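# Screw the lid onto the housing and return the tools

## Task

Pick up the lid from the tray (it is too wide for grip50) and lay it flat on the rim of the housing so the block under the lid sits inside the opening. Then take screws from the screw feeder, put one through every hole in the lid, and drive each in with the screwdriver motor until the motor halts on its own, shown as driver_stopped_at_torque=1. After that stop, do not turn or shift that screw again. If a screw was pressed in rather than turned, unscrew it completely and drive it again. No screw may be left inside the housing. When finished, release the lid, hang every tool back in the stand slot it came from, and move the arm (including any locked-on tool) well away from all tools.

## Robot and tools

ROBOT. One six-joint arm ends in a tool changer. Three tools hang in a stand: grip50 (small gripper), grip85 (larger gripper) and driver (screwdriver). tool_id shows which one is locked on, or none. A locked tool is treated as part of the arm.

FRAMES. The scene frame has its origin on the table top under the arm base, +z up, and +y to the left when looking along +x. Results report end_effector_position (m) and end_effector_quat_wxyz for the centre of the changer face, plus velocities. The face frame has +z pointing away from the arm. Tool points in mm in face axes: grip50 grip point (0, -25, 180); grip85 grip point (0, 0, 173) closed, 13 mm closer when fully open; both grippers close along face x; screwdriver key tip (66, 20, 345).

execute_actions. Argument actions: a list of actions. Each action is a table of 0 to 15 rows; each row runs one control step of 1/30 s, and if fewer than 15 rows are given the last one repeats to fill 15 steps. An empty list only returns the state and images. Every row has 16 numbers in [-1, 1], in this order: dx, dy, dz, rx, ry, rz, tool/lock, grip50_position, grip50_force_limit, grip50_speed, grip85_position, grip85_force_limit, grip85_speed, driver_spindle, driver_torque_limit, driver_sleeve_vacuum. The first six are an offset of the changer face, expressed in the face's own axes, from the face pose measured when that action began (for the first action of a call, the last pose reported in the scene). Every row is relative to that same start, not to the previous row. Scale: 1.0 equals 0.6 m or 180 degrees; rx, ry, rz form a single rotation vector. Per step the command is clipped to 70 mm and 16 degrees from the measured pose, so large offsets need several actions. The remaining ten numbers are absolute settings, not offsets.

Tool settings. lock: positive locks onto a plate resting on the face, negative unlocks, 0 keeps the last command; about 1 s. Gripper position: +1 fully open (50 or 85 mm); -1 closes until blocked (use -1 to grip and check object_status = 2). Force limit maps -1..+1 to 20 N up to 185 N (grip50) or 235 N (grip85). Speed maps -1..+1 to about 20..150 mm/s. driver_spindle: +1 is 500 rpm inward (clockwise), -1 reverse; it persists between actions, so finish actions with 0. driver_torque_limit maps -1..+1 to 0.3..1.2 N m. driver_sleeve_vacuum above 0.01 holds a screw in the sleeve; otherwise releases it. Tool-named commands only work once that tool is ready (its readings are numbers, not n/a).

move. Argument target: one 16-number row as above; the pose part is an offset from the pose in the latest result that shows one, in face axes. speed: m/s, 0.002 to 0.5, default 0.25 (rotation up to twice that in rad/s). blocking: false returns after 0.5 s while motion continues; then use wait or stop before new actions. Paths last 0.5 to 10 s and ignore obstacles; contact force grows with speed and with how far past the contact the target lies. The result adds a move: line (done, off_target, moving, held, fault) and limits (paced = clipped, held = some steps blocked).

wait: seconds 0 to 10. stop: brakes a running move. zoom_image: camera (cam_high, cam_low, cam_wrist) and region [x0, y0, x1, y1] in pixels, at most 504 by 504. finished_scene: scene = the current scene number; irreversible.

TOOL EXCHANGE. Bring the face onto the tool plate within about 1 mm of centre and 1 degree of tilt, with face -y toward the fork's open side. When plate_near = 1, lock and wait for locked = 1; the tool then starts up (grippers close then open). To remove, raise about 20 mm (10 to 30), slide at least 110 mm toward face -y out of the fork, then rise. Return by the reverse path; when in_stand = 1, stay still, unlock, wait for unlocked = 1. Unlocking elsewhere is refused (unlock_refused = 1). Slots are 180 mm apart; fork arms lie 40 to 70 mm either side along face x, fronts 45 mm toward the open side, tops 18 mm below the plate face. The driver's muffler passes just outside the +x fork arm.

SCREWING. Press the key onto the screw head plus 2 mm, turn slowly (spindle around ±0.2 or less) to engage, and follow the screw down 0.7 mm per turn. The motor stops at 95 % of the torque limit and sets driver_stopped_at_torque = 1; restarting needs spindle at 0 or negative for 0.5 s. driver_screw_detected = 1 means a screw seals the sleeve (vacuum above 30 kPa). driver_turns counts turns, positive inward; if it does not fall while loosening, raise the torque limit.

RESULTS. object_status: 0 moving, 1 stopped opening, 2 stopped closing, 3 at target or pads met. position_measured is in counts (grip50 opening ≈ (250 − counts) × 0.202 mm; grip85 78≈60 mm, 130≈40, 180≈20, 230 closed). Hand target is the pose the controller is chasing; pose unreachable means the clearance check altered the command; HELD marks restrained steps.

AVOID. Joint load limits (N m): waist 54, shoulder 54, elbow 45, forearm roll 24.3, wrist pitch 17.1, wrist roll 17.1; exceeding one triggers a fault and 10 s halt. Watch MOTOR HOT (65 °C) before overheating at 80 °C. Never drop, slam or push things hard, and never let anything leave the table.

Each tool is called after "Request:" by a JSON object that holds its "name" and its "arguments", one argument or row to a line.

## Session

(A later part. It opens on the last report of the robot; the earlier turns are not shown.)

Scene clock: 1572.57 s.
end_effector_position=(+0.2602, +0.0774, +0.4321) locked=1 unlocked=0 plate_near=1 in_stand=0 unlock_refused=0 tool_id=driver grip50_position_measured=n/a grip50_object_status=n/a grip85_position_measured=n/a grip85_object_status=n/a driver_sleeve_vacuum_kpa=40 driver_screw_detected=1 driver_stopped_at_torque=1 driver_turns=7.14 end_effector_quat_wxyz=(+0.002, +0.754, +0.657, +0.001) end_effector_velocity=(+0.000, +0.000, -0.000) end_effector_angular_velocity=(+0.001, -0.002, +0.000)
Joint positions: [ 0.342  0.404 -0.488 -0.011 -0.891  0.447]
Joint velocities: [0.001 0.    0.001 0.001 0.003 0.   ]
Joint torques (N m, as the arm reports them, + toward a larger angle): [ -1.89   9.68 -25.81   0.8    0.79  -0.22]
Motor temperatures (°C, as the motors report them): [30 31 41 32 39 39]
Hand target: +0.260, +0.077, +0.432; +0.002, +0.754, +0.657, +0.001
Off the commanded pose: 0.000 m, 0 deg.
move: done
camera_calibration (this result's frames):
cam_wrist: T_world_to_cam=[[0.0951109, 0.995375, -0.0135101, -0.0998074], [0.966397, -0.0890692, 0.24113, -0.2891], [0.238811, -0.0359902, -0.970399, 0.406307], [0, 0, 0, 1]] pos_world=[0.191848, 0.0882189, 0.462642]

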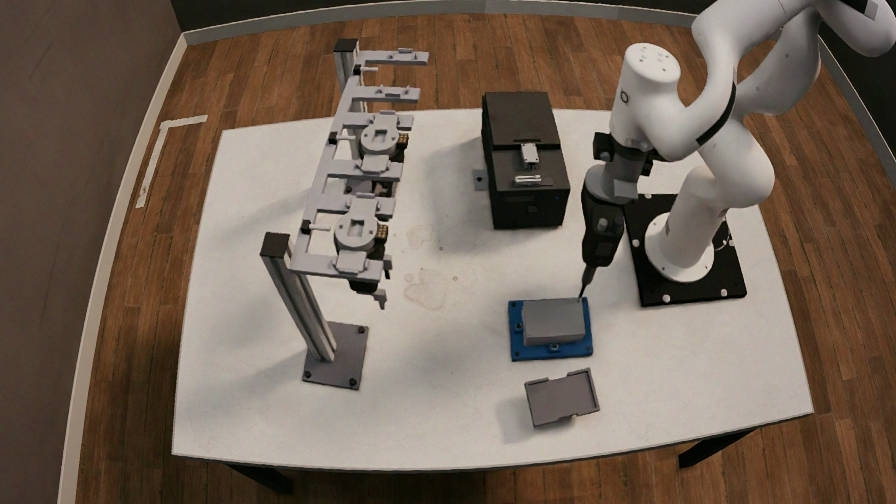

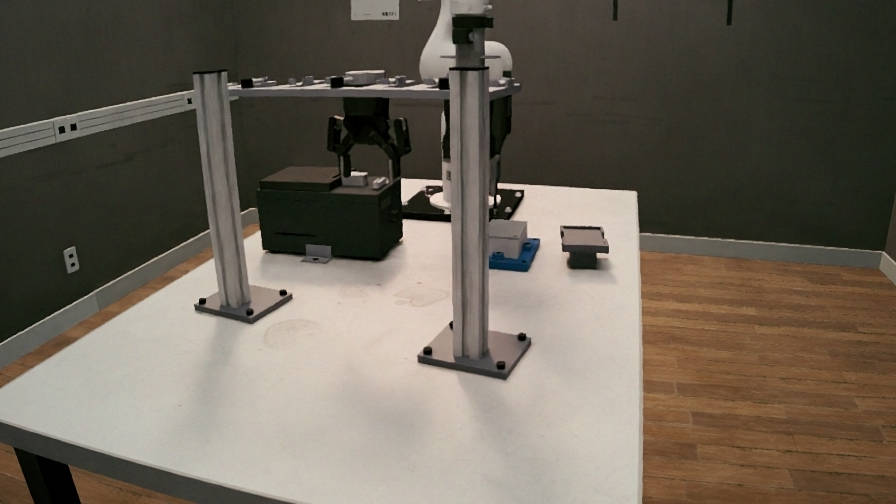

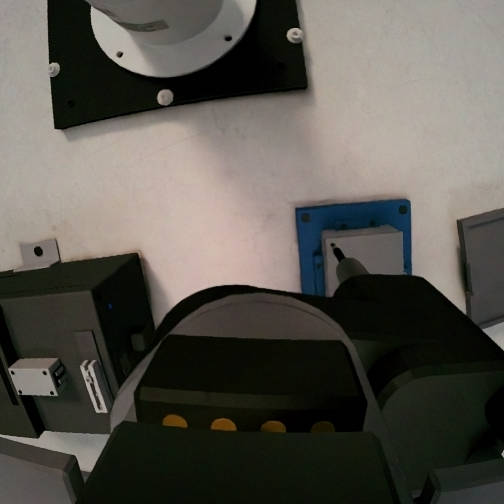

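Request:
{"name": "move", "arguments": {
  "target": [-0.0002,-0.001,0.016,0,0,0,1,0,0,0,1,0,0,0,0,0.5],
  "speed": 0.025
}}

Request:
{"name": "zoom_image", "arguments": {
  "camera": "cam_wrist",
  "region": [320,230,350,260]
}}

Request:
{"name": "zoom_image", "arguments": {
  "camera": "cam_high",
  "region": [565,285,595,315]
}}

Scene clock: 1583.33 s.
end_effector_position=(+0.2596, +0.0773, +0.4225) locked=1 unlocked=0 plate_near=1 in_stand=0 unlock_refused=0 tool_id=driver grip50_position_measured=n/a grip50_object_status=n/a grip85_position_measured=n/a grip85_object_status=n/a driver_sleeve_vacuum_kpa=40 driver_screw_detected=1 driver_stopped_at_torque=1 driver_turns=7.14 end_effector_quat_wxyz=(+0.002, +0.754, +0.657, +0.001) end_effector_velocity=(+0.001, +0.000, -0.000) end_effector_angular_velocity=(+0.001, -0.003, -0.001)
Joint positions: [ 0.342  0.395 -0.471 -0.011 -0.865  0.448]
Joint velocities: [-0.    -0.001  0.     0.     0.004  0.   ]
Joint torques (N m, as the arm reports them, + toward a larger angle): [ -2.38   8.75 -26.17   0.28   0.75  -0.16]
Motor temperatures (°C, as the motors report them): [30 30 41 32 39 39]
Hand target: +0.260, +0.077, +0.422; +0.002, +0.754, +0.657, +0.001
Off the commanded pose: 0.000 m, 0 deg.
move: done
camera_calibration (this result's frames):
cam_wrist: T_world_to_cam=[[0.095146, 0.995371, -0.013528, -0.0998128], [0.966388, -0.089098, 0.241154, -0.286263], [0.238832, -0.0360181, -0.970393, 0.397186], [0, 0, 0, 1]] pos_world=[0.191277, 0.0881512, 0.453109]

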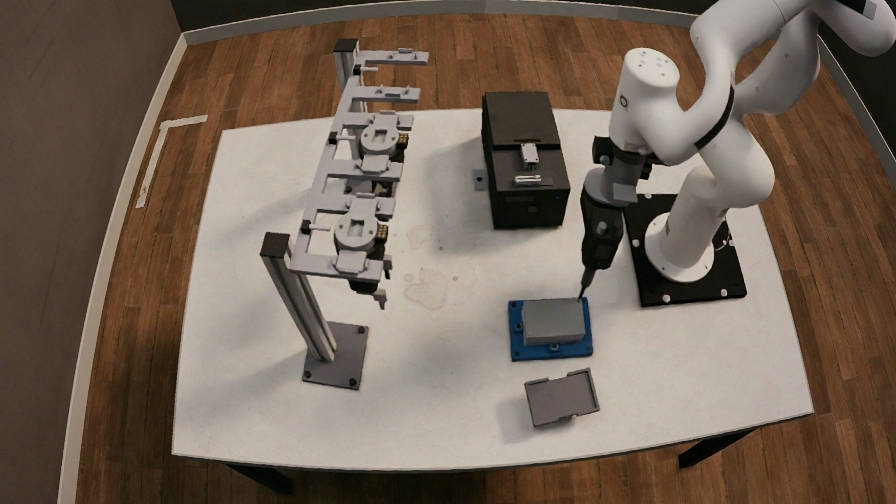

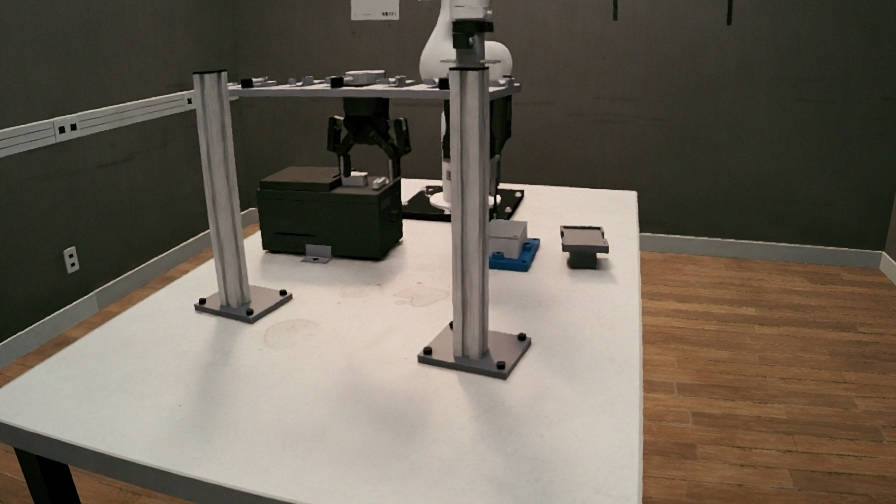

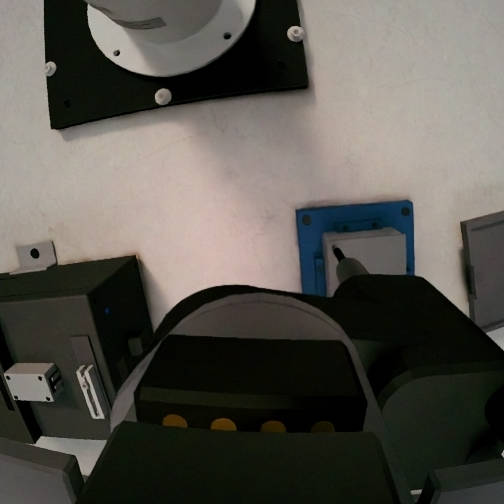

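Region (320, 230, 350, 260) of cam_wrist's 504x504 image, scaled by 16.800, with more detail than that image has.

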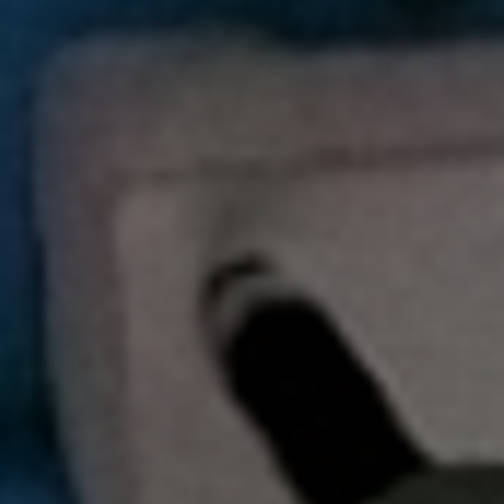

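Region (565, 285, 595, 315) of cam_high's 896x504 image, scaled by 16.800, with more detail than that image has.

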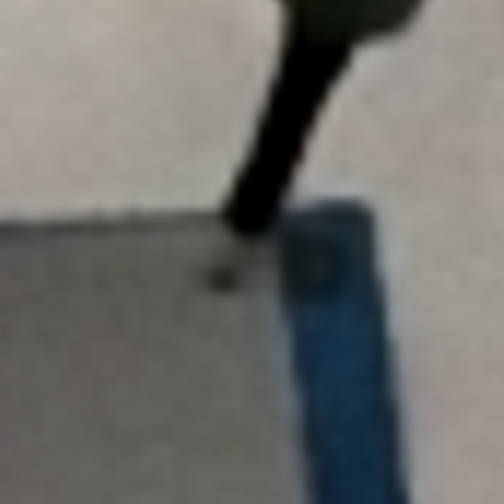

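Request:
{"name": "execute_actions", "arguments": {
  "actions": [
    [[0,-0.0002,0.001,0,0,0,1,0,0,0,1,0,0,0,0,0.5],[0,-0.0003,0.002,0,0,0,1,0,0,0,1,0,0,0,0,0.5],[0,-0.0003,0.003,0,0,0,1,0,0,0,1,0,0,0,0,0.5]],
    [[0,0,0.001,0,0,0,1,0,0,0,1,0,0,0,0,0.5],[0,0,0.002,0,0,0,1,0,0,0,1,0,0,0,0,0.5],[0,0,0.003,0,0,0,1,0,0,0,1,0,0,0,0,0.5]]
  ]
}}

Request:
{"name": "zoom_image", "arguments": {
  "camera": "cam_wrist",
  "region": [320,230,350,260]
}}

Request:
{"name": "zoom_image", "arguments": {
  "camera": "cam_high",
  "region": [565,285,595,315]
}}

Scene clock: 1597.20 s.
end_effector_position=(+0.2594, +0.0773, +0.4190) locked=1 unlocked=0 plate_near=1 in_stand=0 unlock_refused=0 tool_id=driver grip50_position_measured=n/a grip50_object_status=n/a grip85_position_measured=n/a grip85_object_status=n/a driver_sleeve_vacuum_kpa=40 driver_screw_detected=1 driver_stopped_at_torque=1 driver_turns=7.14 end_effector_quat_wxyz=(+0.002, +0.754, +0.657, +0.001) end_effector_velocity=(-0.000, -0.000, -0.000) end_effector_angular_velocity=(-0.000, +0.001, +0.000)
Joint positions: [ 0.343  0.391 -0.466 -0.011 -0.855  0.448]
Joint velocities: [-0.    -0.001  0.     0.    -0.    -0.001]
Joint torques (N m, as the arm reports them, + toward a larger angle): [ -1.86   9.23 -25.61   0.76   0.67  -0.27]
Motor temperatures (°C, as the motors report them): [30 30 41 32 39 39]
Hand target: +0.259, +0.077, +0.419; +0.002, +0.754, +0.657, +0.001
Off the commanded pose: 0.000 m, 0 deg.
Step readings (end_effector_position; steps 1 to 15: 1st action; 16 to 30: 2nd action):
0: (+0.2596, +0.0773, +0.4225)
1: (+0.2596, +0.0773, +0.4225)
2: (+0.2596, +0.0773, +0.4224)
4: (+0.2595, +0.0773, +0.4218)
8: (+0.2594, +0.0773, +0.4208)
15: (+0.2594, +0.0773, +0.4208)
16: (+0.2594, +0.0773, +0.4207)
17: (+0.2594, +0.0773, +0.4207)
19: (+0.2595, +0.0773, +0.4201)
23: (+0.2594, +0.0773, +0.4190)
30: end_effector_position above
camera_calibration (this result's frames):
cam_wrist: T_world_to_cam=[[0.0951648, 0.99537, -0.0135004, -0.09988], [0.966363, -0.0891195, 0.241245, -0.28529], [0.238925, -0.0360043, -0.97037, 0.393726], [0, 0, 0, 1]] pos_world=[0.191128, 0.0881684, 0.449536]

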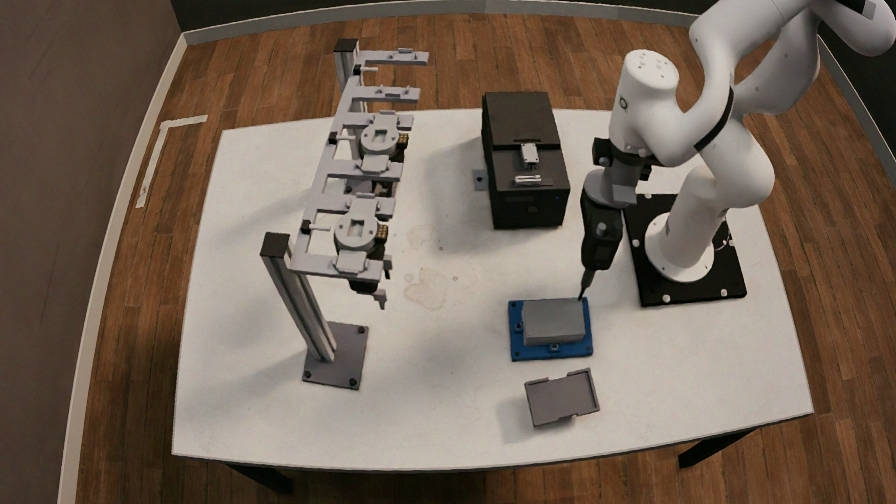

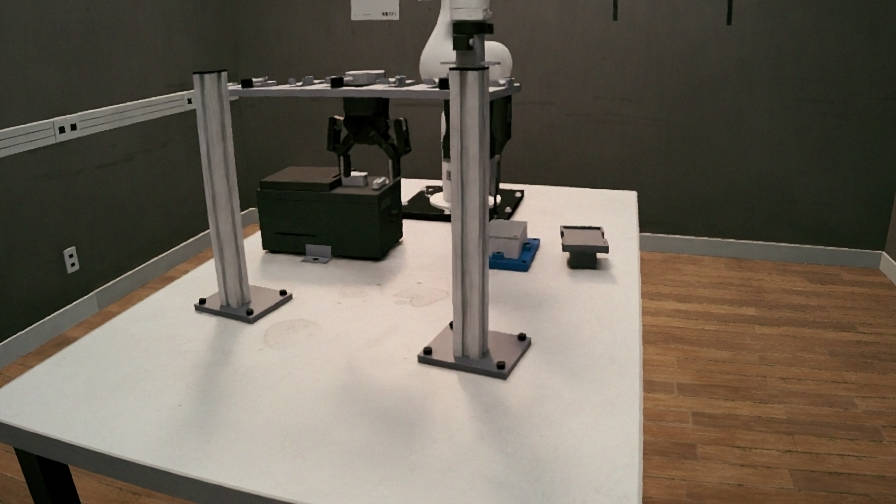

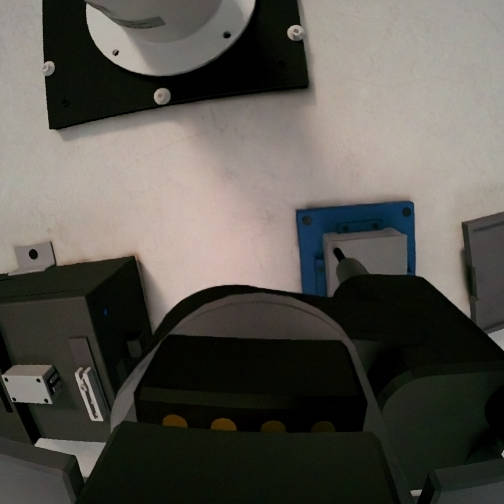

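Region (320, 230, 350, 260) of cam_wrist's 504x504 image, scaled by 16.800, with more detail than that image has.

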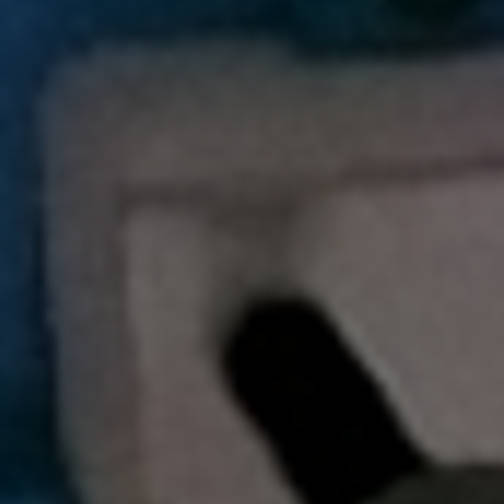

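Region (565, 285, 595, 315) of cam_high's 896x504 image, scaled by 16.800, with more detail than that image has.

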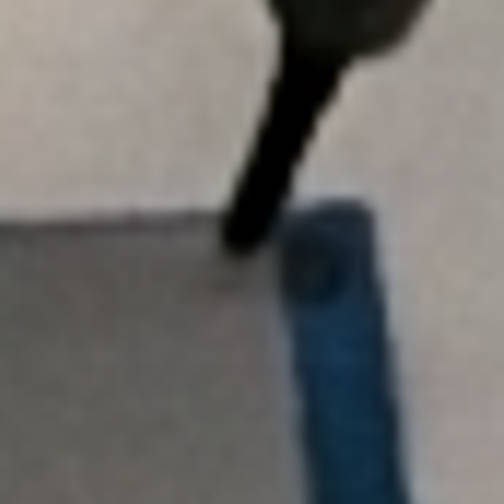

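Request:
{"name": "execute_actions", "arguments": {
  "actions": []
}}

Scene clock: 1629.47 s.
end_effector_position=(+0.2594, +0.0773, +0.4190) locked=1 unlocked=0 plate_near=1 in_stand=0 unlock_refused=0 tool_id=driver grip50_position_measured=n/a grip50_object_status=n/a grip85_position_measured=n/a grip85_object_status=n/a driver_sleeve_vacuum_kpa=39 driver_screw_detected=1 driver_stopped_at_torque=1 driver_turns=7.14 end_effector_quat_wxyz=(+0.002, +0.754, +0.657, +0.001) end_effector_velocity=(+0.000, -0.000, +0.000) end_effector_angular_velocity=(-0.000, -0.001, +0.000)
Joint positions: [ 0.343  0.39  -0.465 -0.011 -0.855  0.448]
Joint velocities: [-0.    -0.    -0.    -0.     0.001  0.   ]
Joint torques (N m, as the arm reports them, + toward a larger angle): [ -2.16   8.21 -25.82   0.73   0.63  -0.37]
Motor temperatures (°C, as the motors report them): [30 30 41 32 39 39]
Hand target: +0.259, +0.077, +0.419; +0.002, +0.754, +0.657, +0.001
Off the commanded pose: 0.000 m, 0 deg.
camera_calibration (this result's frames):
cam_wrist: T_world_to_cam=[[0.0951606, 0.99537, -0.0135221, -0.0998659], [0.966377, -0.0891122, 0.241193, -0.285257], [0.238871, -0.0360195, -0.970383, 0.393731], [0, 0, 0, 1]] pos_world=[0.191119, 0.0881657, 0.449522]

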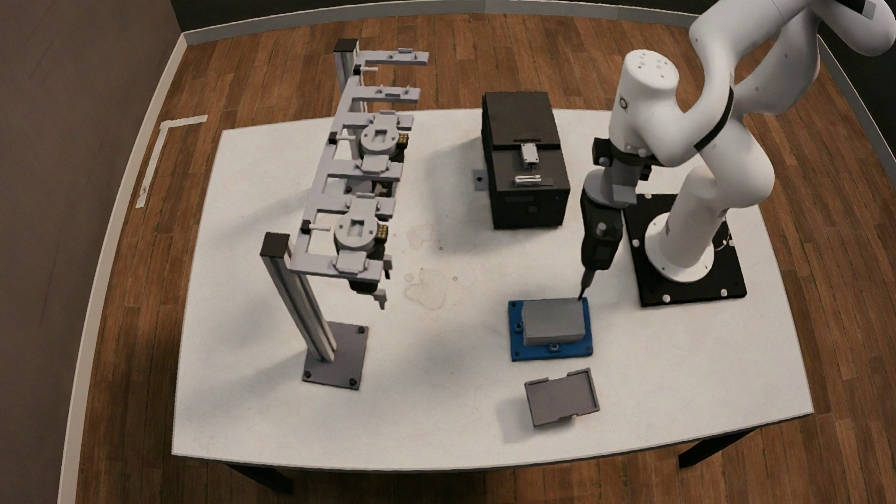

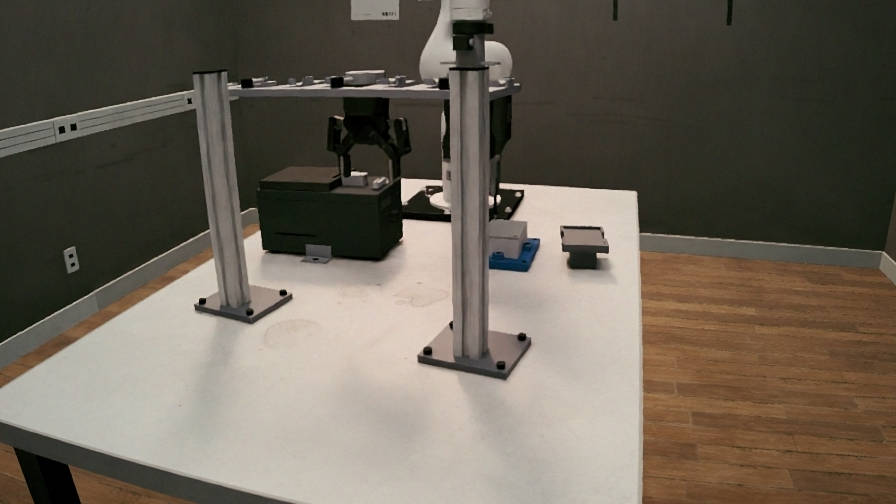

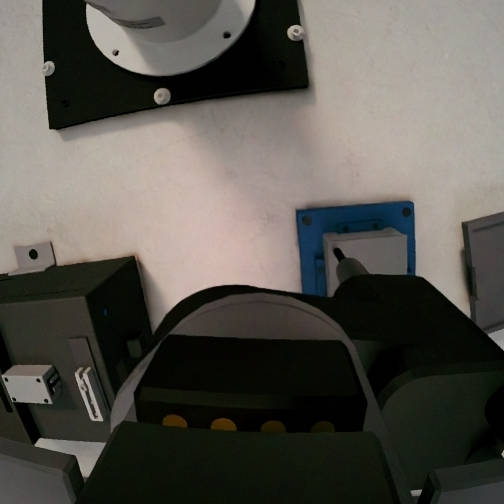

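Request:
{"name": "execute_actions", "arguments": {
  "actions": [
    [[0,0,0.0025,0,0,0,1,0,0,0,1,0,0,0,0,0.5]],
    [[0,0,0.0025,0,0,0,1,0,0,0,1,0,0,0,0,0.5]],
    [[0,0,0.0025,0,0,0,1,0,0,0,1,0,0,0,0,0.5]]
  ]
}}

Request:
{"name": "zoom_image", "arguments": {
  "camera": "cam_low",
  "region": [470,180,540,240]
}}

Scene clock: 1639.63 s.
end_effector_position=(+0.2595, +0.0773, +0.4146) locked=1 unlocked=0 plate_near=1 in_stand=0 unlock_refused=0 tool_id=driver grip50_position_measured=n/a grip50_object_status=n/a grip85_position_measured=n/a grip85_object_status=n/a driver_sleeve_vacuum_kpa=39 driver_screw_detected=1 driver_stopped_at_torque=1 driver_turns=7.14 end_effector_quat_wxyz=(+0.002, +0.754, +0.657, +0.001) end_effector_velocity=(-0.000, +0.000, -0.000) end_effector_angular_velocity=(+0.000, +0.001, -0.000)
Joint positions: [ 0.342  0.385 -0.459 -0.011 -0.842  0.448]
Joint velocities: [ 0.    -0.     0.001  0.001  0.     0.   ]
Joint torques (N m, as the arm reports them, + toward a larger angle): [ -1.59   6.46 -24.     0.46   0.37  -0.24]
Motor temperatures (°C, as the motors report them): [30 30 41 32 39 39]
Hand target: +0.259, +0.077, +0.414; +0.002, +0.754, +0.657, +0.001
Off the commanded pose: 0.000 m, 0 deg.
Step readings (end_effector_position; steps 1 to 15: 1st action; 16 to 30: 2nd action; 31 to 45: 3rd action):
0: (+0.2594, +0.0773, +0.4190)
1: (+0.2594, +0.0773, +0.4189)
2: (+0.2595, +0.0773, +0.4188)
4: (+0.2594, +0.0773, +0.4180)
8: (+0.2594, +0.0773, +0.4175)
15: (+0.2594, +0.0773, +0.4175)
16: (+0.2594, +0.0773, +0.4175)
17: (+0.2595, +0.0773, +0.4173)
19: (+0.2595, +0.0773, +0.4165)
23: (+0.2594, +0.0773, +0.4160)
30: (+0.2595, +0.0773, +0.4160)
31: (+0.2595, +0.0773, +0.4160)
32: (+0.2595, +0.0773, +0.4158)
34: (+0.2595, +0.0773, +0.4150)
38: (+0.2596, +0.0773, +0.4147)
45: end_effector_position above
camera_calibration (this result's frames):
cam_wrist: T_world_to_cam=[[0.0952093, 0.995367, -0.0133715, -0.100013], [0.96627, -0.0891805, 0.241597, -0.284427], [0.239285, -0.0359228, -0.970285, 0.389283], [0, 0, 0, 1]] pos_world=[0.191205, 0.088169, 0.445095]

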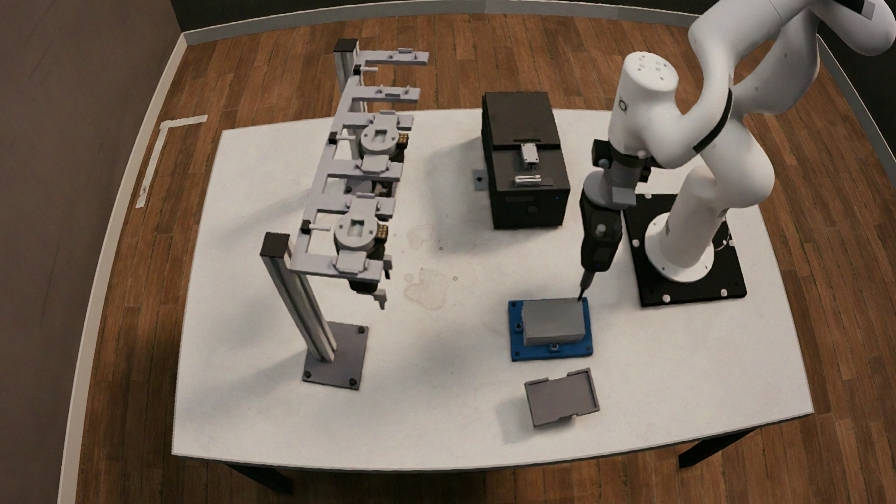

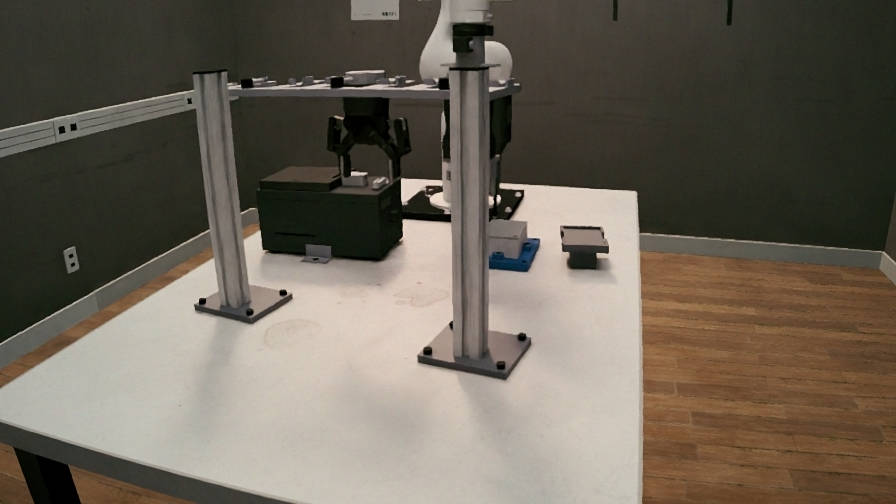

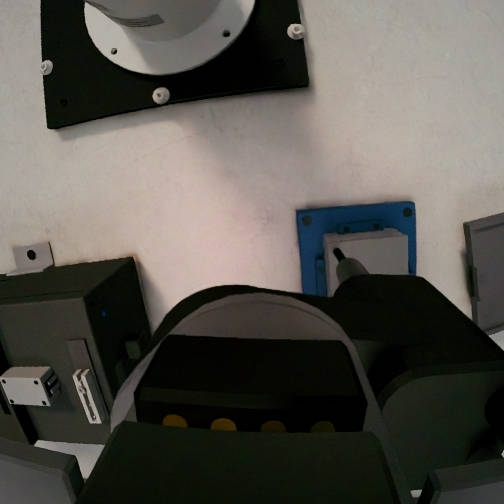

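Region (470, 180, 540, 240) of cam_low's 896x504 image, scaled by 7.200, with more detail than that image has; it fills the top 432 rows of this view, and the rest is white.

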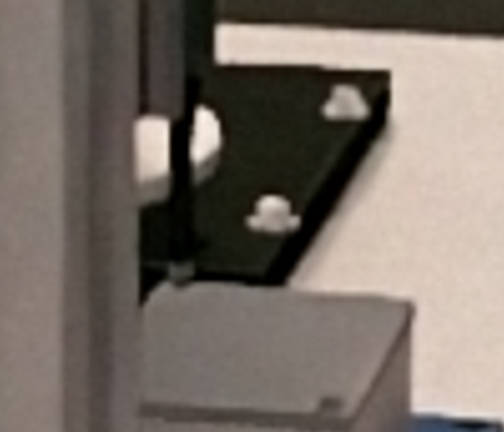

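Request:
{"name": "execute_actions", "arguments": {
  "actions": [
    [[0,0,0.001,0,0,0,1,0,0,0,1,0,0,0.1,0,0.5]],
    [[0,0,0,0,0,0,1,0,0,0,1,0,0,0.1,0,0.5]],
    [[0,0,0,0,0,0,1,0,0,0,1,0,0,0.1,0,0.5]],
    [[0,0,0,0,0,0,1,0,0,0,1,0,0,0.1,0,0.5]],
    [[0,0,0,0,0,0,1,0,0,0,1,0,0,0.1,0,0.5]],
    [[0,0,0,0,0,0,1,0,0,0,1,0,0,0,0,0.5]]
  ]
}}

Scene clock: 1649.03 s.
end_effector_position=(+0.2595, +0.0773, +0.4139) locked=1 unlocked=0 plate_near=1 in_stand=0 unlock_refused=0 tool_id=driver grip50_position_measured=n/a grip50_object_status=n/a grip85_position_measured=n/a grip85_object_status=n/a driver_sleeve_vacuum_kpa=40 driver_screw_detected=1 driver_stopped_at_torque=0 driver_turns=9.22 end_effector_quat_wxyz=(+0.002, +0.754, +0.657, +0.001) end_effector_velocity=(+0.000, +0.000, +0.000) end_effector_angular_velocity=(+0.000, -0.003, +0.001)
Joint positions: [ 0.342  0.384 -0.458 -0.011 -0.841  0.448]
Joint velocities: [ 0.     0.    -0.    -0.001  0.003 -0.001]
Joint torques (N m, as the arm reports them, + toward a larger angle): [ -1.68   7.08 -24.49   1.71   0.29  -0.39]
Motor temperatures (°C, as the motors report them): [30 30 41 32 39 39]
Hand target: +0.259, +0.077, +0.414; +0.002, +0.754, +0.657, +0.001
Off the commanded pose: 0.000 m, 0 deg.
Step readings (end_effector_position; steps 1 to 15: 1st action; 16 to 30: 2nd action; 31 to 45: 3rd action; 46 to 60: 4th action; 61 to 75: 5th action; 76 to 90: 6th action):
0: (+0.2595, +0.0773, +0.4145)
1: (+0.2595, +0.0773, +0.4145)
2: (+0.2595, +0.0773, +0.4144)
4: (+0.2595, +0.0773, +0.4141)
8: (+0.2595, +0.0773, +0.4140)
15: (+0.2595, +0.0773, +0.4139)
16: (+0.2595, +0.0773, +0.4139)
17: (+0.2595, +0.0773, +0.4139)
19: (+0.2595, +0.0773, +0.4139)
23: (+0.2595, +0.0773, +0.4139)
30: (+0.2595, +0.0773, +0.4139)
31: (+0.2595, +0.0773, +0.4139)
32: (+0.2595, +0.0773, +0.4139)
34: (+0.2595, +0.0773, +0.4139)
38: (+0.2595, +0.0773, +0.4139)
45: (+0.2595, +0.0773, +0.4139)
46: (+0.2595, +0.0773, +0.4139)
47: (+0.2595, +0.0773, +0.4139)
49: (+0.2595, +0.0773, +0.4139)
53: (+0.2595, +0.0773, +0.4139)
60: (+0.2595, +0.0773, +0.4139)
61: (+0.2595, +0.0773, +0.4139)
62: (+0.2595, +0.0773, +0.4139)
64: (+0.2595, +0.0773, +0.4139)
68: (+0.2595, +0.0773, +0.4139)
75: (+0.2595, +0.0773, +0.4139)
76: (+0.2595, +0.0773, +0.4139)
77: (+0.2595, +0.0773, +0.4139)
79: (+0.2595, +0.0773, +0.4139)
83: (+0.2595, +0.0773, +0.4139)
90: end_effector_position above
camera_calibration (this result's frames):
cam_wrist: T_world_to_cam=[[0.0952047, 0.995366, -0.0134789, -0.0999517], [0.966321, -0.0891576, 0.2414, -0.284164], [0.239079, -0.0360074, -0.970332, 0.388741], [0, 0, 0, 1]] pos_world=[0.191169, 0.0881508, 0.444458]

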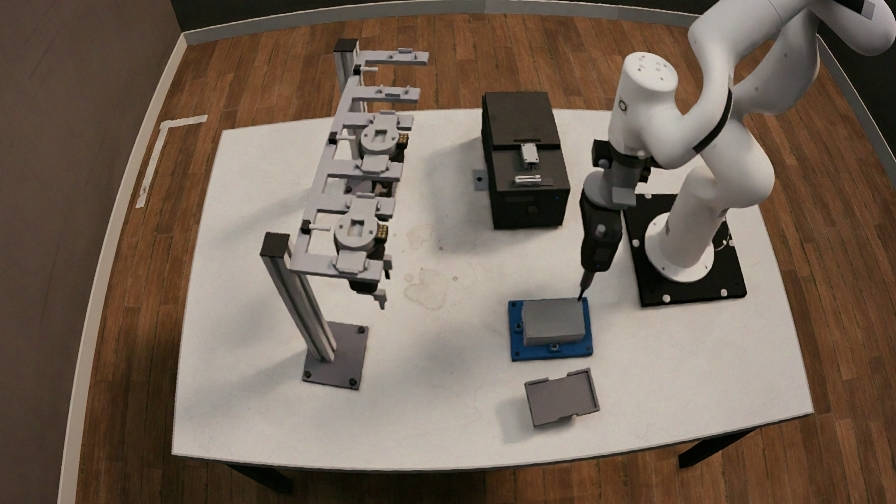

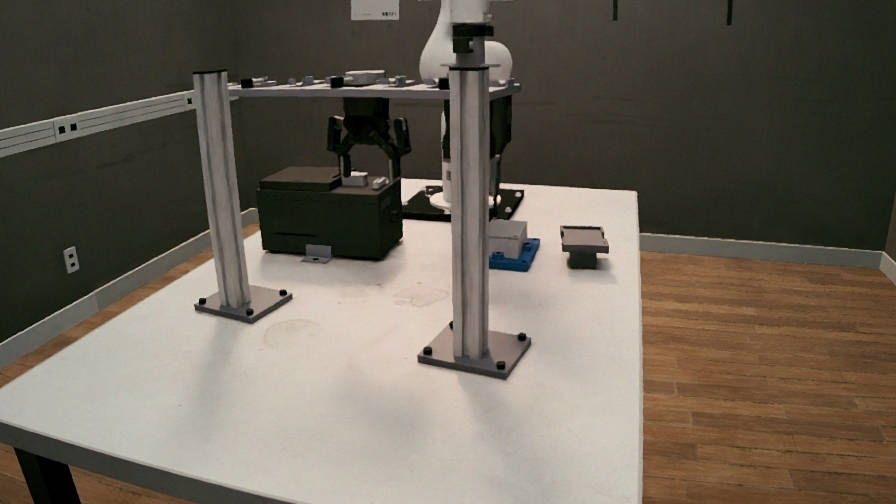

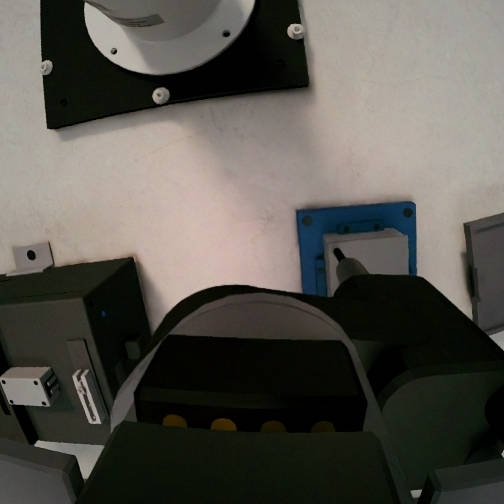

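Force easing; continue with follow.

Request:
{"name": "execute_actions", "arguments": {
  "actions": [
    [[0,0,0.001,0,0,0,1,0,0,0,1,0,0,0.2,0,0.5]],
    [[0,0,0.001,0,0,0,1,0,0,0,1,0,0,0.2,0,0.5]],
    [[0,0,0.001,0,0,0,1,0,0,0,1,0,0,0.2,0,0.5]],
    [[0,0,0.001,0,0,0,1,0,0,0,1,0,0,0.2,0,0.5]],
    [[0,0,0.001,0,0,0,1,0,0,0,1,0,0,0.2,0,0.5]],
    [[0,0,0,0,0,0,1,0,0,0,1,0,0,0,0,0.5]]
  ]
}}

Scene clock: 1658.60 s.
end_effector_position=(+0.2595, +0.0773, +0.4109) locked=1 unlocked=0 plate_near=1 in_stand=0 unlock_refused=0 tool_id=driver grip50_position_measured=n/a grip50_object_status=n/a grip85_position_measured=n/a grip85_object_status=n/a driver_sleeve_vacuum_kpa=40 driver_screw_detected=1 driver_stopped_at_torque=0 driver_turns=13.33 end_effector_quat_wxyz=(+0.002, +0.754, +0.657, +0.001) end_effector_velocity=(+0.000, +0.000, +0.000) end_effector_angular_velocity=(+0.001, -0.002, -0.000)
Joint positions: [ 0.342  0.38  -0.453 -0.012 -0.832  0.448]
Joint velocities: [-0.     0.    -0.    -0.     0.002 -0.   ]
Joint torques (N m, as the arm reports them, + toward a larger angle): [ -1.03   6.67 -23.7    1.14   0.16  -0.48]
Motor temperatures (°C, as the motors report them): [30 30 41 32 39 39]
Hand target: +0.260, +0.077, +0.411; +0.002, +0.754, +0.657, +0.001
Off the commanded pose: 0.000 m, 0 deg.
Step readings (end_effector_position; steps 1 to 15: 1st action; 16 to 30: 2nd action; 31 to 45: 3rd action; 46 to 60: 4th action; 61 to 75: 5th action; 76 to 90: 6th action):
0: (+0.2595, +0.0773, +0.4139)
1: (+0.2595, +0.0773, +0.4139)
2: (+0.2595, +0.0773, +0.4138)
4: (+0.2595, +0.0773, +0.4136)
8: (+0.2595, +0.0773, +0.4133)
15: (+0.2595, +0.0773, +0.4133)
16: (+0.2595, +0.0773, +0.4133)
17: (+0.2595, +0.0773, +0.4132)
19: (+0.2595, +0.0773, +0.4129)
23: (+0.2595, +0.0773, +0.4127)
30: (+0.2595, +0.0773, +0.4127)
31: (+0.2595, +0.0773, +0.4127)
32: (+0.2595, +0.0773, +0.4126)
34: (+0.2595, +0.0773, +0.4123)
38: (+0.2595, +0.0773, +0.4121)
45: (+0.2595, +0.0773, +0.4121)
46: (+0.2595, +0.0773, +0.4121)
47: (+0.2595, +0.0773, +0.4120)
49: (+0.2595, +0.0773, +0.4117)
53: (+0.2595, +0.0773, +0.4115)
60: (+0.2595, +0.0773, +0.4115)
61: (+0.2595, +0.0773, +0.4115)
62: (+0.2595, +0.0773, +0.4114)
64: (+0.2595, +0.0773, +0.4111)
68: (+0.2595, +0.0773, +0.4109)
75: (+0.2595, +0.0773, +0.4109)
76: (+0.2595, +0.0773, +0.4109)
77: (+0.2595, +0.0773, +0.4109)
79: (+0.2595, +0.0773, +0.4109)
83: (+0.2595, +0.0773, +0.4109)
90: end_effector_position above
camera_calibration (this result's frames):
cam_wrist: T_world_to_cam=[[0.0952182, 0.995365, -0.013482, -0.0999836], [0.966316, -0.0891693, 0.241418, -0.283456], [0.239097, -0.0360152, -0.970328, 0.385823], [0, 0, 0, 1]] pos_world=[0.191179, 0.0881401, 0.441458]

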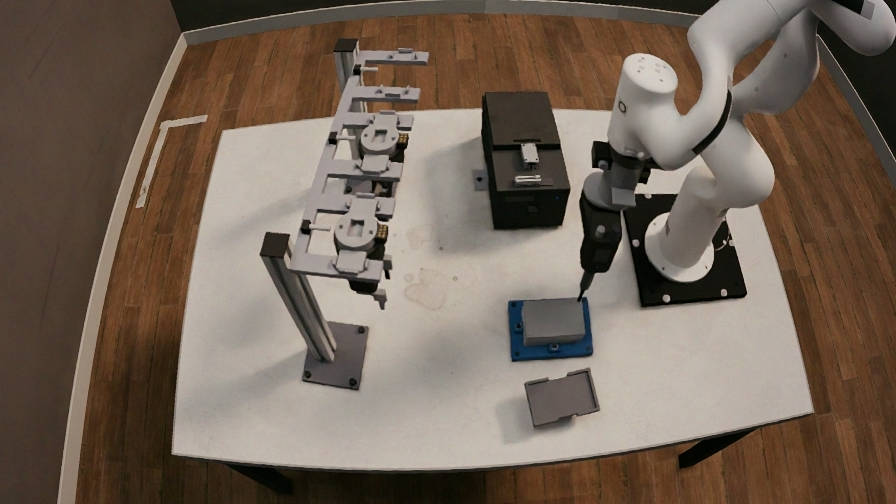

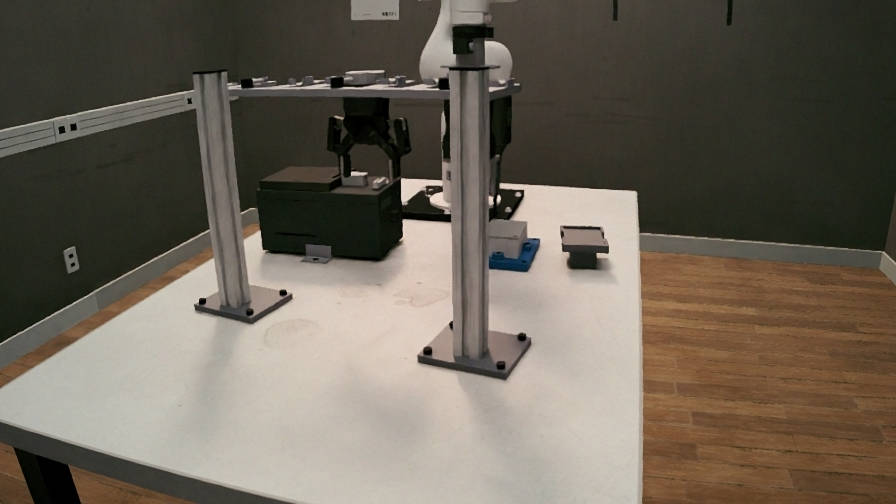

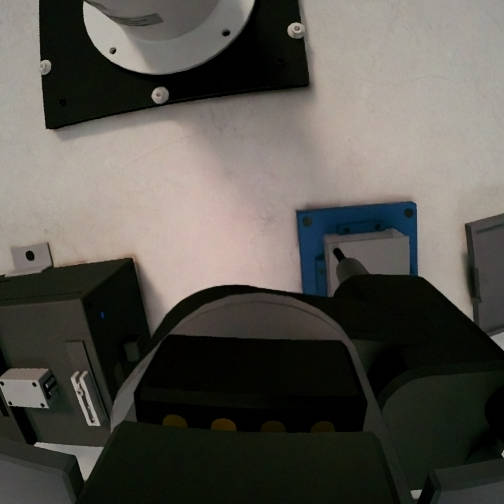

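Request:
{"name": "execute_actions", "arguments": {
  "actions": [
    [[0,0,0.0005,0,0,0,1,0,0,0,1,0,0,0.2,0,0.5]],
    [[0,0,0.0005,0,0,0,1,0,0,0,1,0,0,0.2,0,0.5]],
    [[0,0,0.0005,0,0,0,1,0,0,0,1,0,0,0.2,0,0.5]],
    [[0,0,0,0,0,0,1,0,0,0,1,0,0,0,0,0.5]]
  ]
}}

Scene clock: 1666.70 s.
end_effector_position=(+0.2595, +0.0773, +0.4100) locked=1 unlocked=0 plate_near=1 in_stand=0 unlock_refused=0 tool_id=driver grip50_position_measured=n/a grip50_object_status=n/a grip85_position_measured=n/a grip85_object_status=n/a driver_sleeve_vacuum_kpa=40 driver_screw_detected=1 driver_stopped_at_torque=1 driver_turns=13.64 end_effector_quat_wxyz=(+0.002, +0.754, +0.656, +0.001) end_effector_velocity=(-0.000, +0.000, -0.000) end_effector_angular_velocity=(-0.000, -0.000, +0.000)
Joint positions: [ 0.342  0.378 -0.452 -0.012 -0.83   0.449]
Joint velocities: [ 0.     0.     0.    -0.     0.001  0.   ]
Joint torques (N m, as the arm reports them, + toward a larger angle): [ -1.39   7.06 -23.39   0.97   0.24  -0.34]
Motor temperatures (°C, as the motors report them): [30 30 41 32 39 39]
Hand target: +0.260, +0.077, +0.410; +0.002, +0.754, +0.656, +0.001
Off the commanded pose: 0.000 m, 0 deg.
Step readings (end_effector_position; steps 1 to 15: 1st action; 16 to 30: 2nd action; 31 to 45: 3rd action; 46 to 60: 4th action):
0: (+0.2595, +0.0773, +0.4109)
1: (+0.2595, +0.0773, +0.4109)
2: (+0.2595, +0.0773, +0.4109)
4: (+0.2595, +0.0773, +0.4107)
8: (+0.2595, +0.0772, +0.4106)
15: (+0.2595, +0.0773, +0.4106)
16: (+0.2595, +0.0773, +0.4106)
17: (+0.2595, +0.0773, +0.4106)
19: (+0.2595, +0.0773, +0.4104)
23: (+0.2595, +0.0773, +0.4103)
30: (+0.2595, +0.0773, +0.4103)
31: (+0.2595, +0.0773, +0.4103)
32: (+0.2595, +0.0773, +0.4103)
34: (+0.2595, +0.0773, +0.4101)
38: (+0.2595, +0.0773, +0.4100)
45: (+0.2595, +0.0773, +0.4100)
46: (+0.2595, +0.0773, +0.4100)
47: (+0.2595, +0.0773, +0.4100)
49: (+0.2595, +0.0773, +0.4100)
53: (+0.2595, +0.0773, +0.4100)
60: end_effector_position above
camera_calibration (this result's frames):
cam_wrist: T_world_to_cam=[[0.0956058, 0.995328, -0.0134512, -0.100101], [0.966289, -0.0895542, 0.241384, -0.283191], [0.239052, -0.0360754, -0.970336, 0.384977], [0, 0, 0, 1]] pos_world=[0.191185, 0.0881602, 0.440568]

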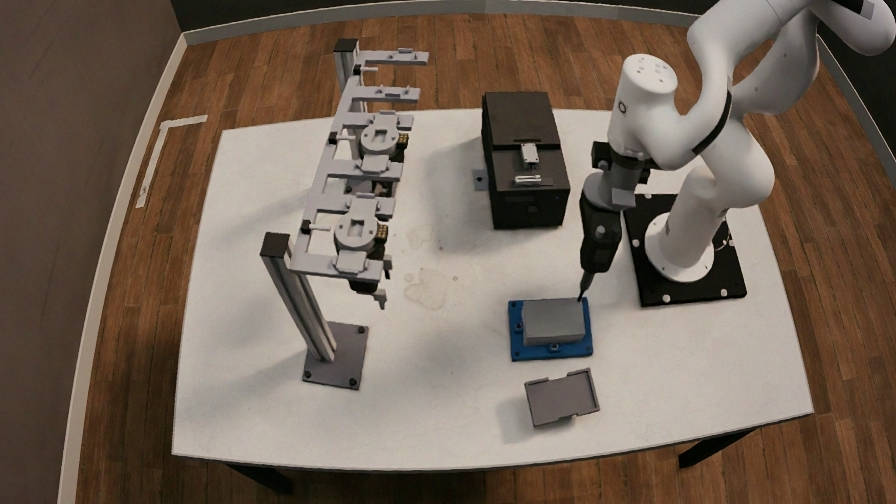

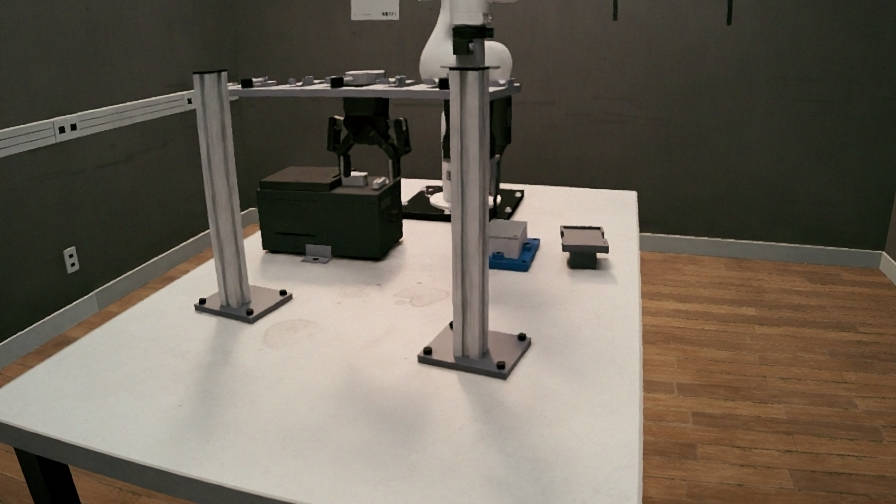

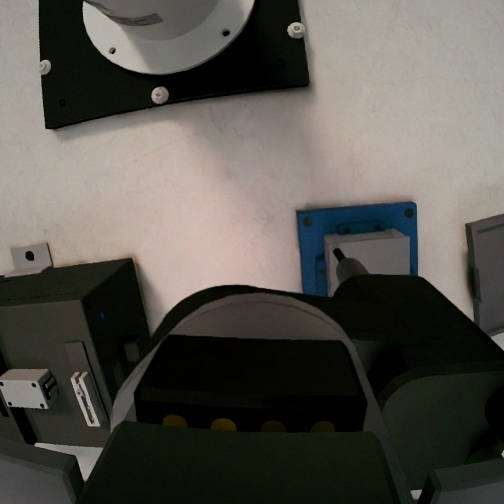

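Request:
{"name": "execute_actions", "arguments": {
  "actions": [
    [[0,0,0,0,0,0,1,0,0,0,1,0,0,0,0,0]],
    [[0,0,-0.01,0,0,0,1,0,0,0,1,0,0,0,0,0]],
    [[0,0,-0.03,0,0,0,1,0,0,0,1,0,0,0,0,0]],
    [[0,0,-0.06,0,0,0,1,0,0,0,1,0,0,0,0,0]]
  ]
}}

Request:
{"name": "zoom_image", "arguments": {
  "camera": "cam_low",
  "region": [470,190,550,250]
}}

Request:
{"name": "zoom_image", "arguments": {
  "camera": "cam_wrist",
  "region": [300,200,420,300]
}}

Scene clock: 1676.37 s.
end_effector_position=(+0.2591, +0.0774, +0.4694) locked=1 unlocked=0 plate_near=1 in_stand=0 unlock_refused=0 tool_id=driver grip50_position_measured=n/a grip50_object_status=n/a grip85_position_measured=n/a grip85_object_status=n/a driver_sleeve_vacuum_kpa=0 driver_screw_detected=0 driver_stopped_at_torque=1 driver_turns=13.64 end_effector_quat_wxyz=(+0.002, +0.754, +0.657, +0.000) end_effector_velocity=(+0.001, +0.000, +0.002) end_effector_angular_velocity=(+0.002, -0.006, -0.000)
Joint positions: [ 0.344  0.443 -0.55  -0.01  -0.993  0.448]
Joint velocities: [-0.     0.001 -0.005  0.     0.001 -0.   ]
Joint torques (N m, as the arm reports them, + toward a larger angle): [ -1.69   6.36 -25.2    0.79   0.75  -0.29]
Motor temperatures (°C, as the motors report them): [30 30 41 32 39 39]
Hand target: +0.259, +0.077, +0.470; +0.002, +0.754, +0.657, +0.001
Off the commanded pose: 0.000 m, 0 deg.
Step readings (end_effector_position; steps 1 to 15: 1st action; 16 to 30: 2nd action; 31 to 45: 3rd action; 46 to 60: 4th action):
0: (+0.2595, +0.0773, +0.4100)
1: (+0.2595, +0.0773, +0.4100)
2: (+0.2595, +0.0773, +0.4100)
4: (+0.2595, +0.0773, +0.4100)
8: (+0.2595, +0.0773, +0.4100)
15: (+0.2595, +0.0773, +0.4100)
16: (+0.2595, +0.0773, +0.4100)
17: (+0.2594, +0.0772, +0.4106)
19: (+0.2594, +0.0773, +0.4136)
23: (+0.2593, +0.0772, +0.4156)
30: (+0.2594, +0.0773, +0.4159)
31: (+0.2594, +0.0773, +0.4160)
32: (+0.2593, +0.0772, +0.4170)
34: (+0.2589, +0.0772, +0.4252)
38: (+0.2599, +0.0775, +0.4337)
45: (+0.2593, +0.0773, +0.4338)
46: (+0.2593, +0.0773, +0.4338)
47: (+0.2592, +0.0773, +0.4349)
49: (+0.2585, +0.0771, +0.4480)
53: (+0.2602, +0.0778, +0.4689)
60: end_effector_position above
camera_calibration (this result's frames):
cam_wrist: T_world_to_cam=[[0.0953066, 0.995351, -0.0138883, -0.0991354], [0.966673, -0.0892124, 0.239967, -0.296544], [0.237612, -0.0362959, -0.970682, 0.443287], [0, 0, 0, 1]] pos_world=[0.190779, 0.0883086, 0.500074]

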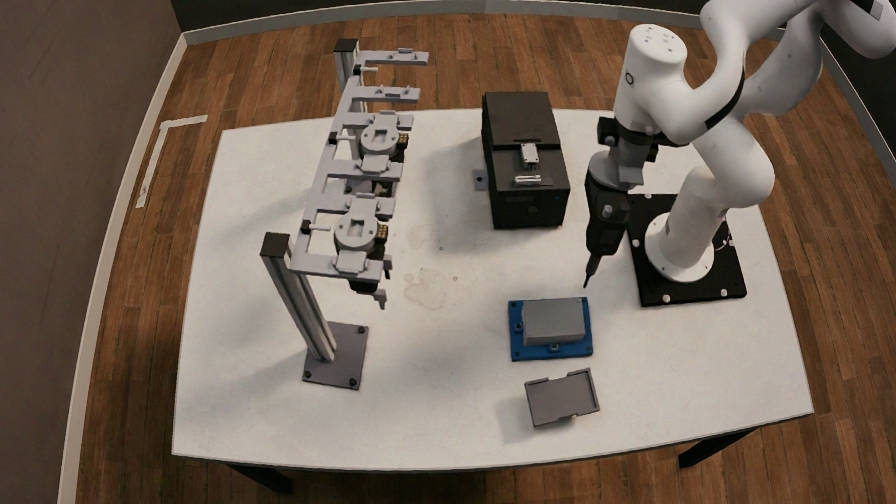

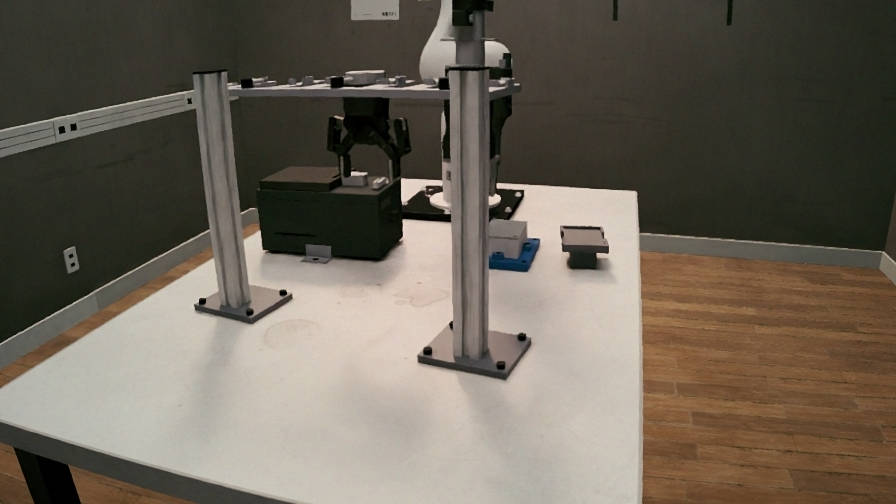

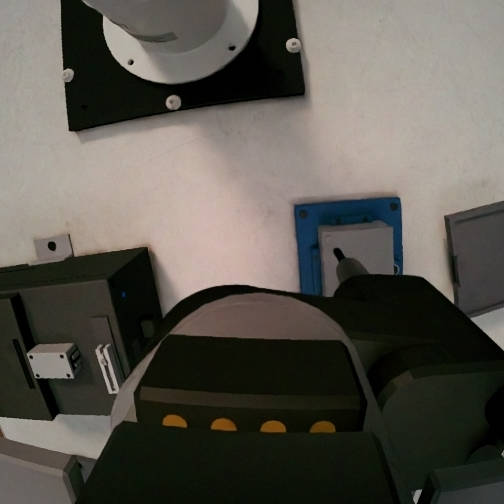

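Region (470, 190, 550, 250) of cam_low's 896x504 image, scaled by 6.300, with more detail than that image has; it fills the top 378 rows of this view, and the rest is white.

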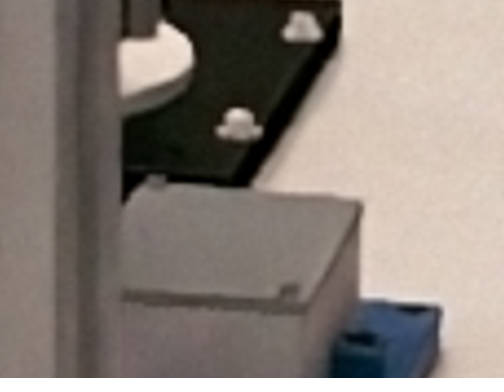

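Region (300, 200, 420, 300) of cam_wrist's 504x504 image, scaled by 4.200, with more detail than that image has.

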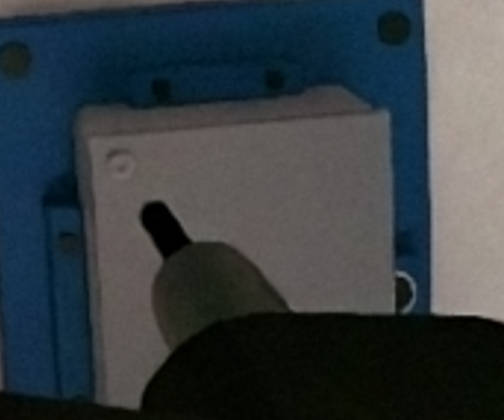

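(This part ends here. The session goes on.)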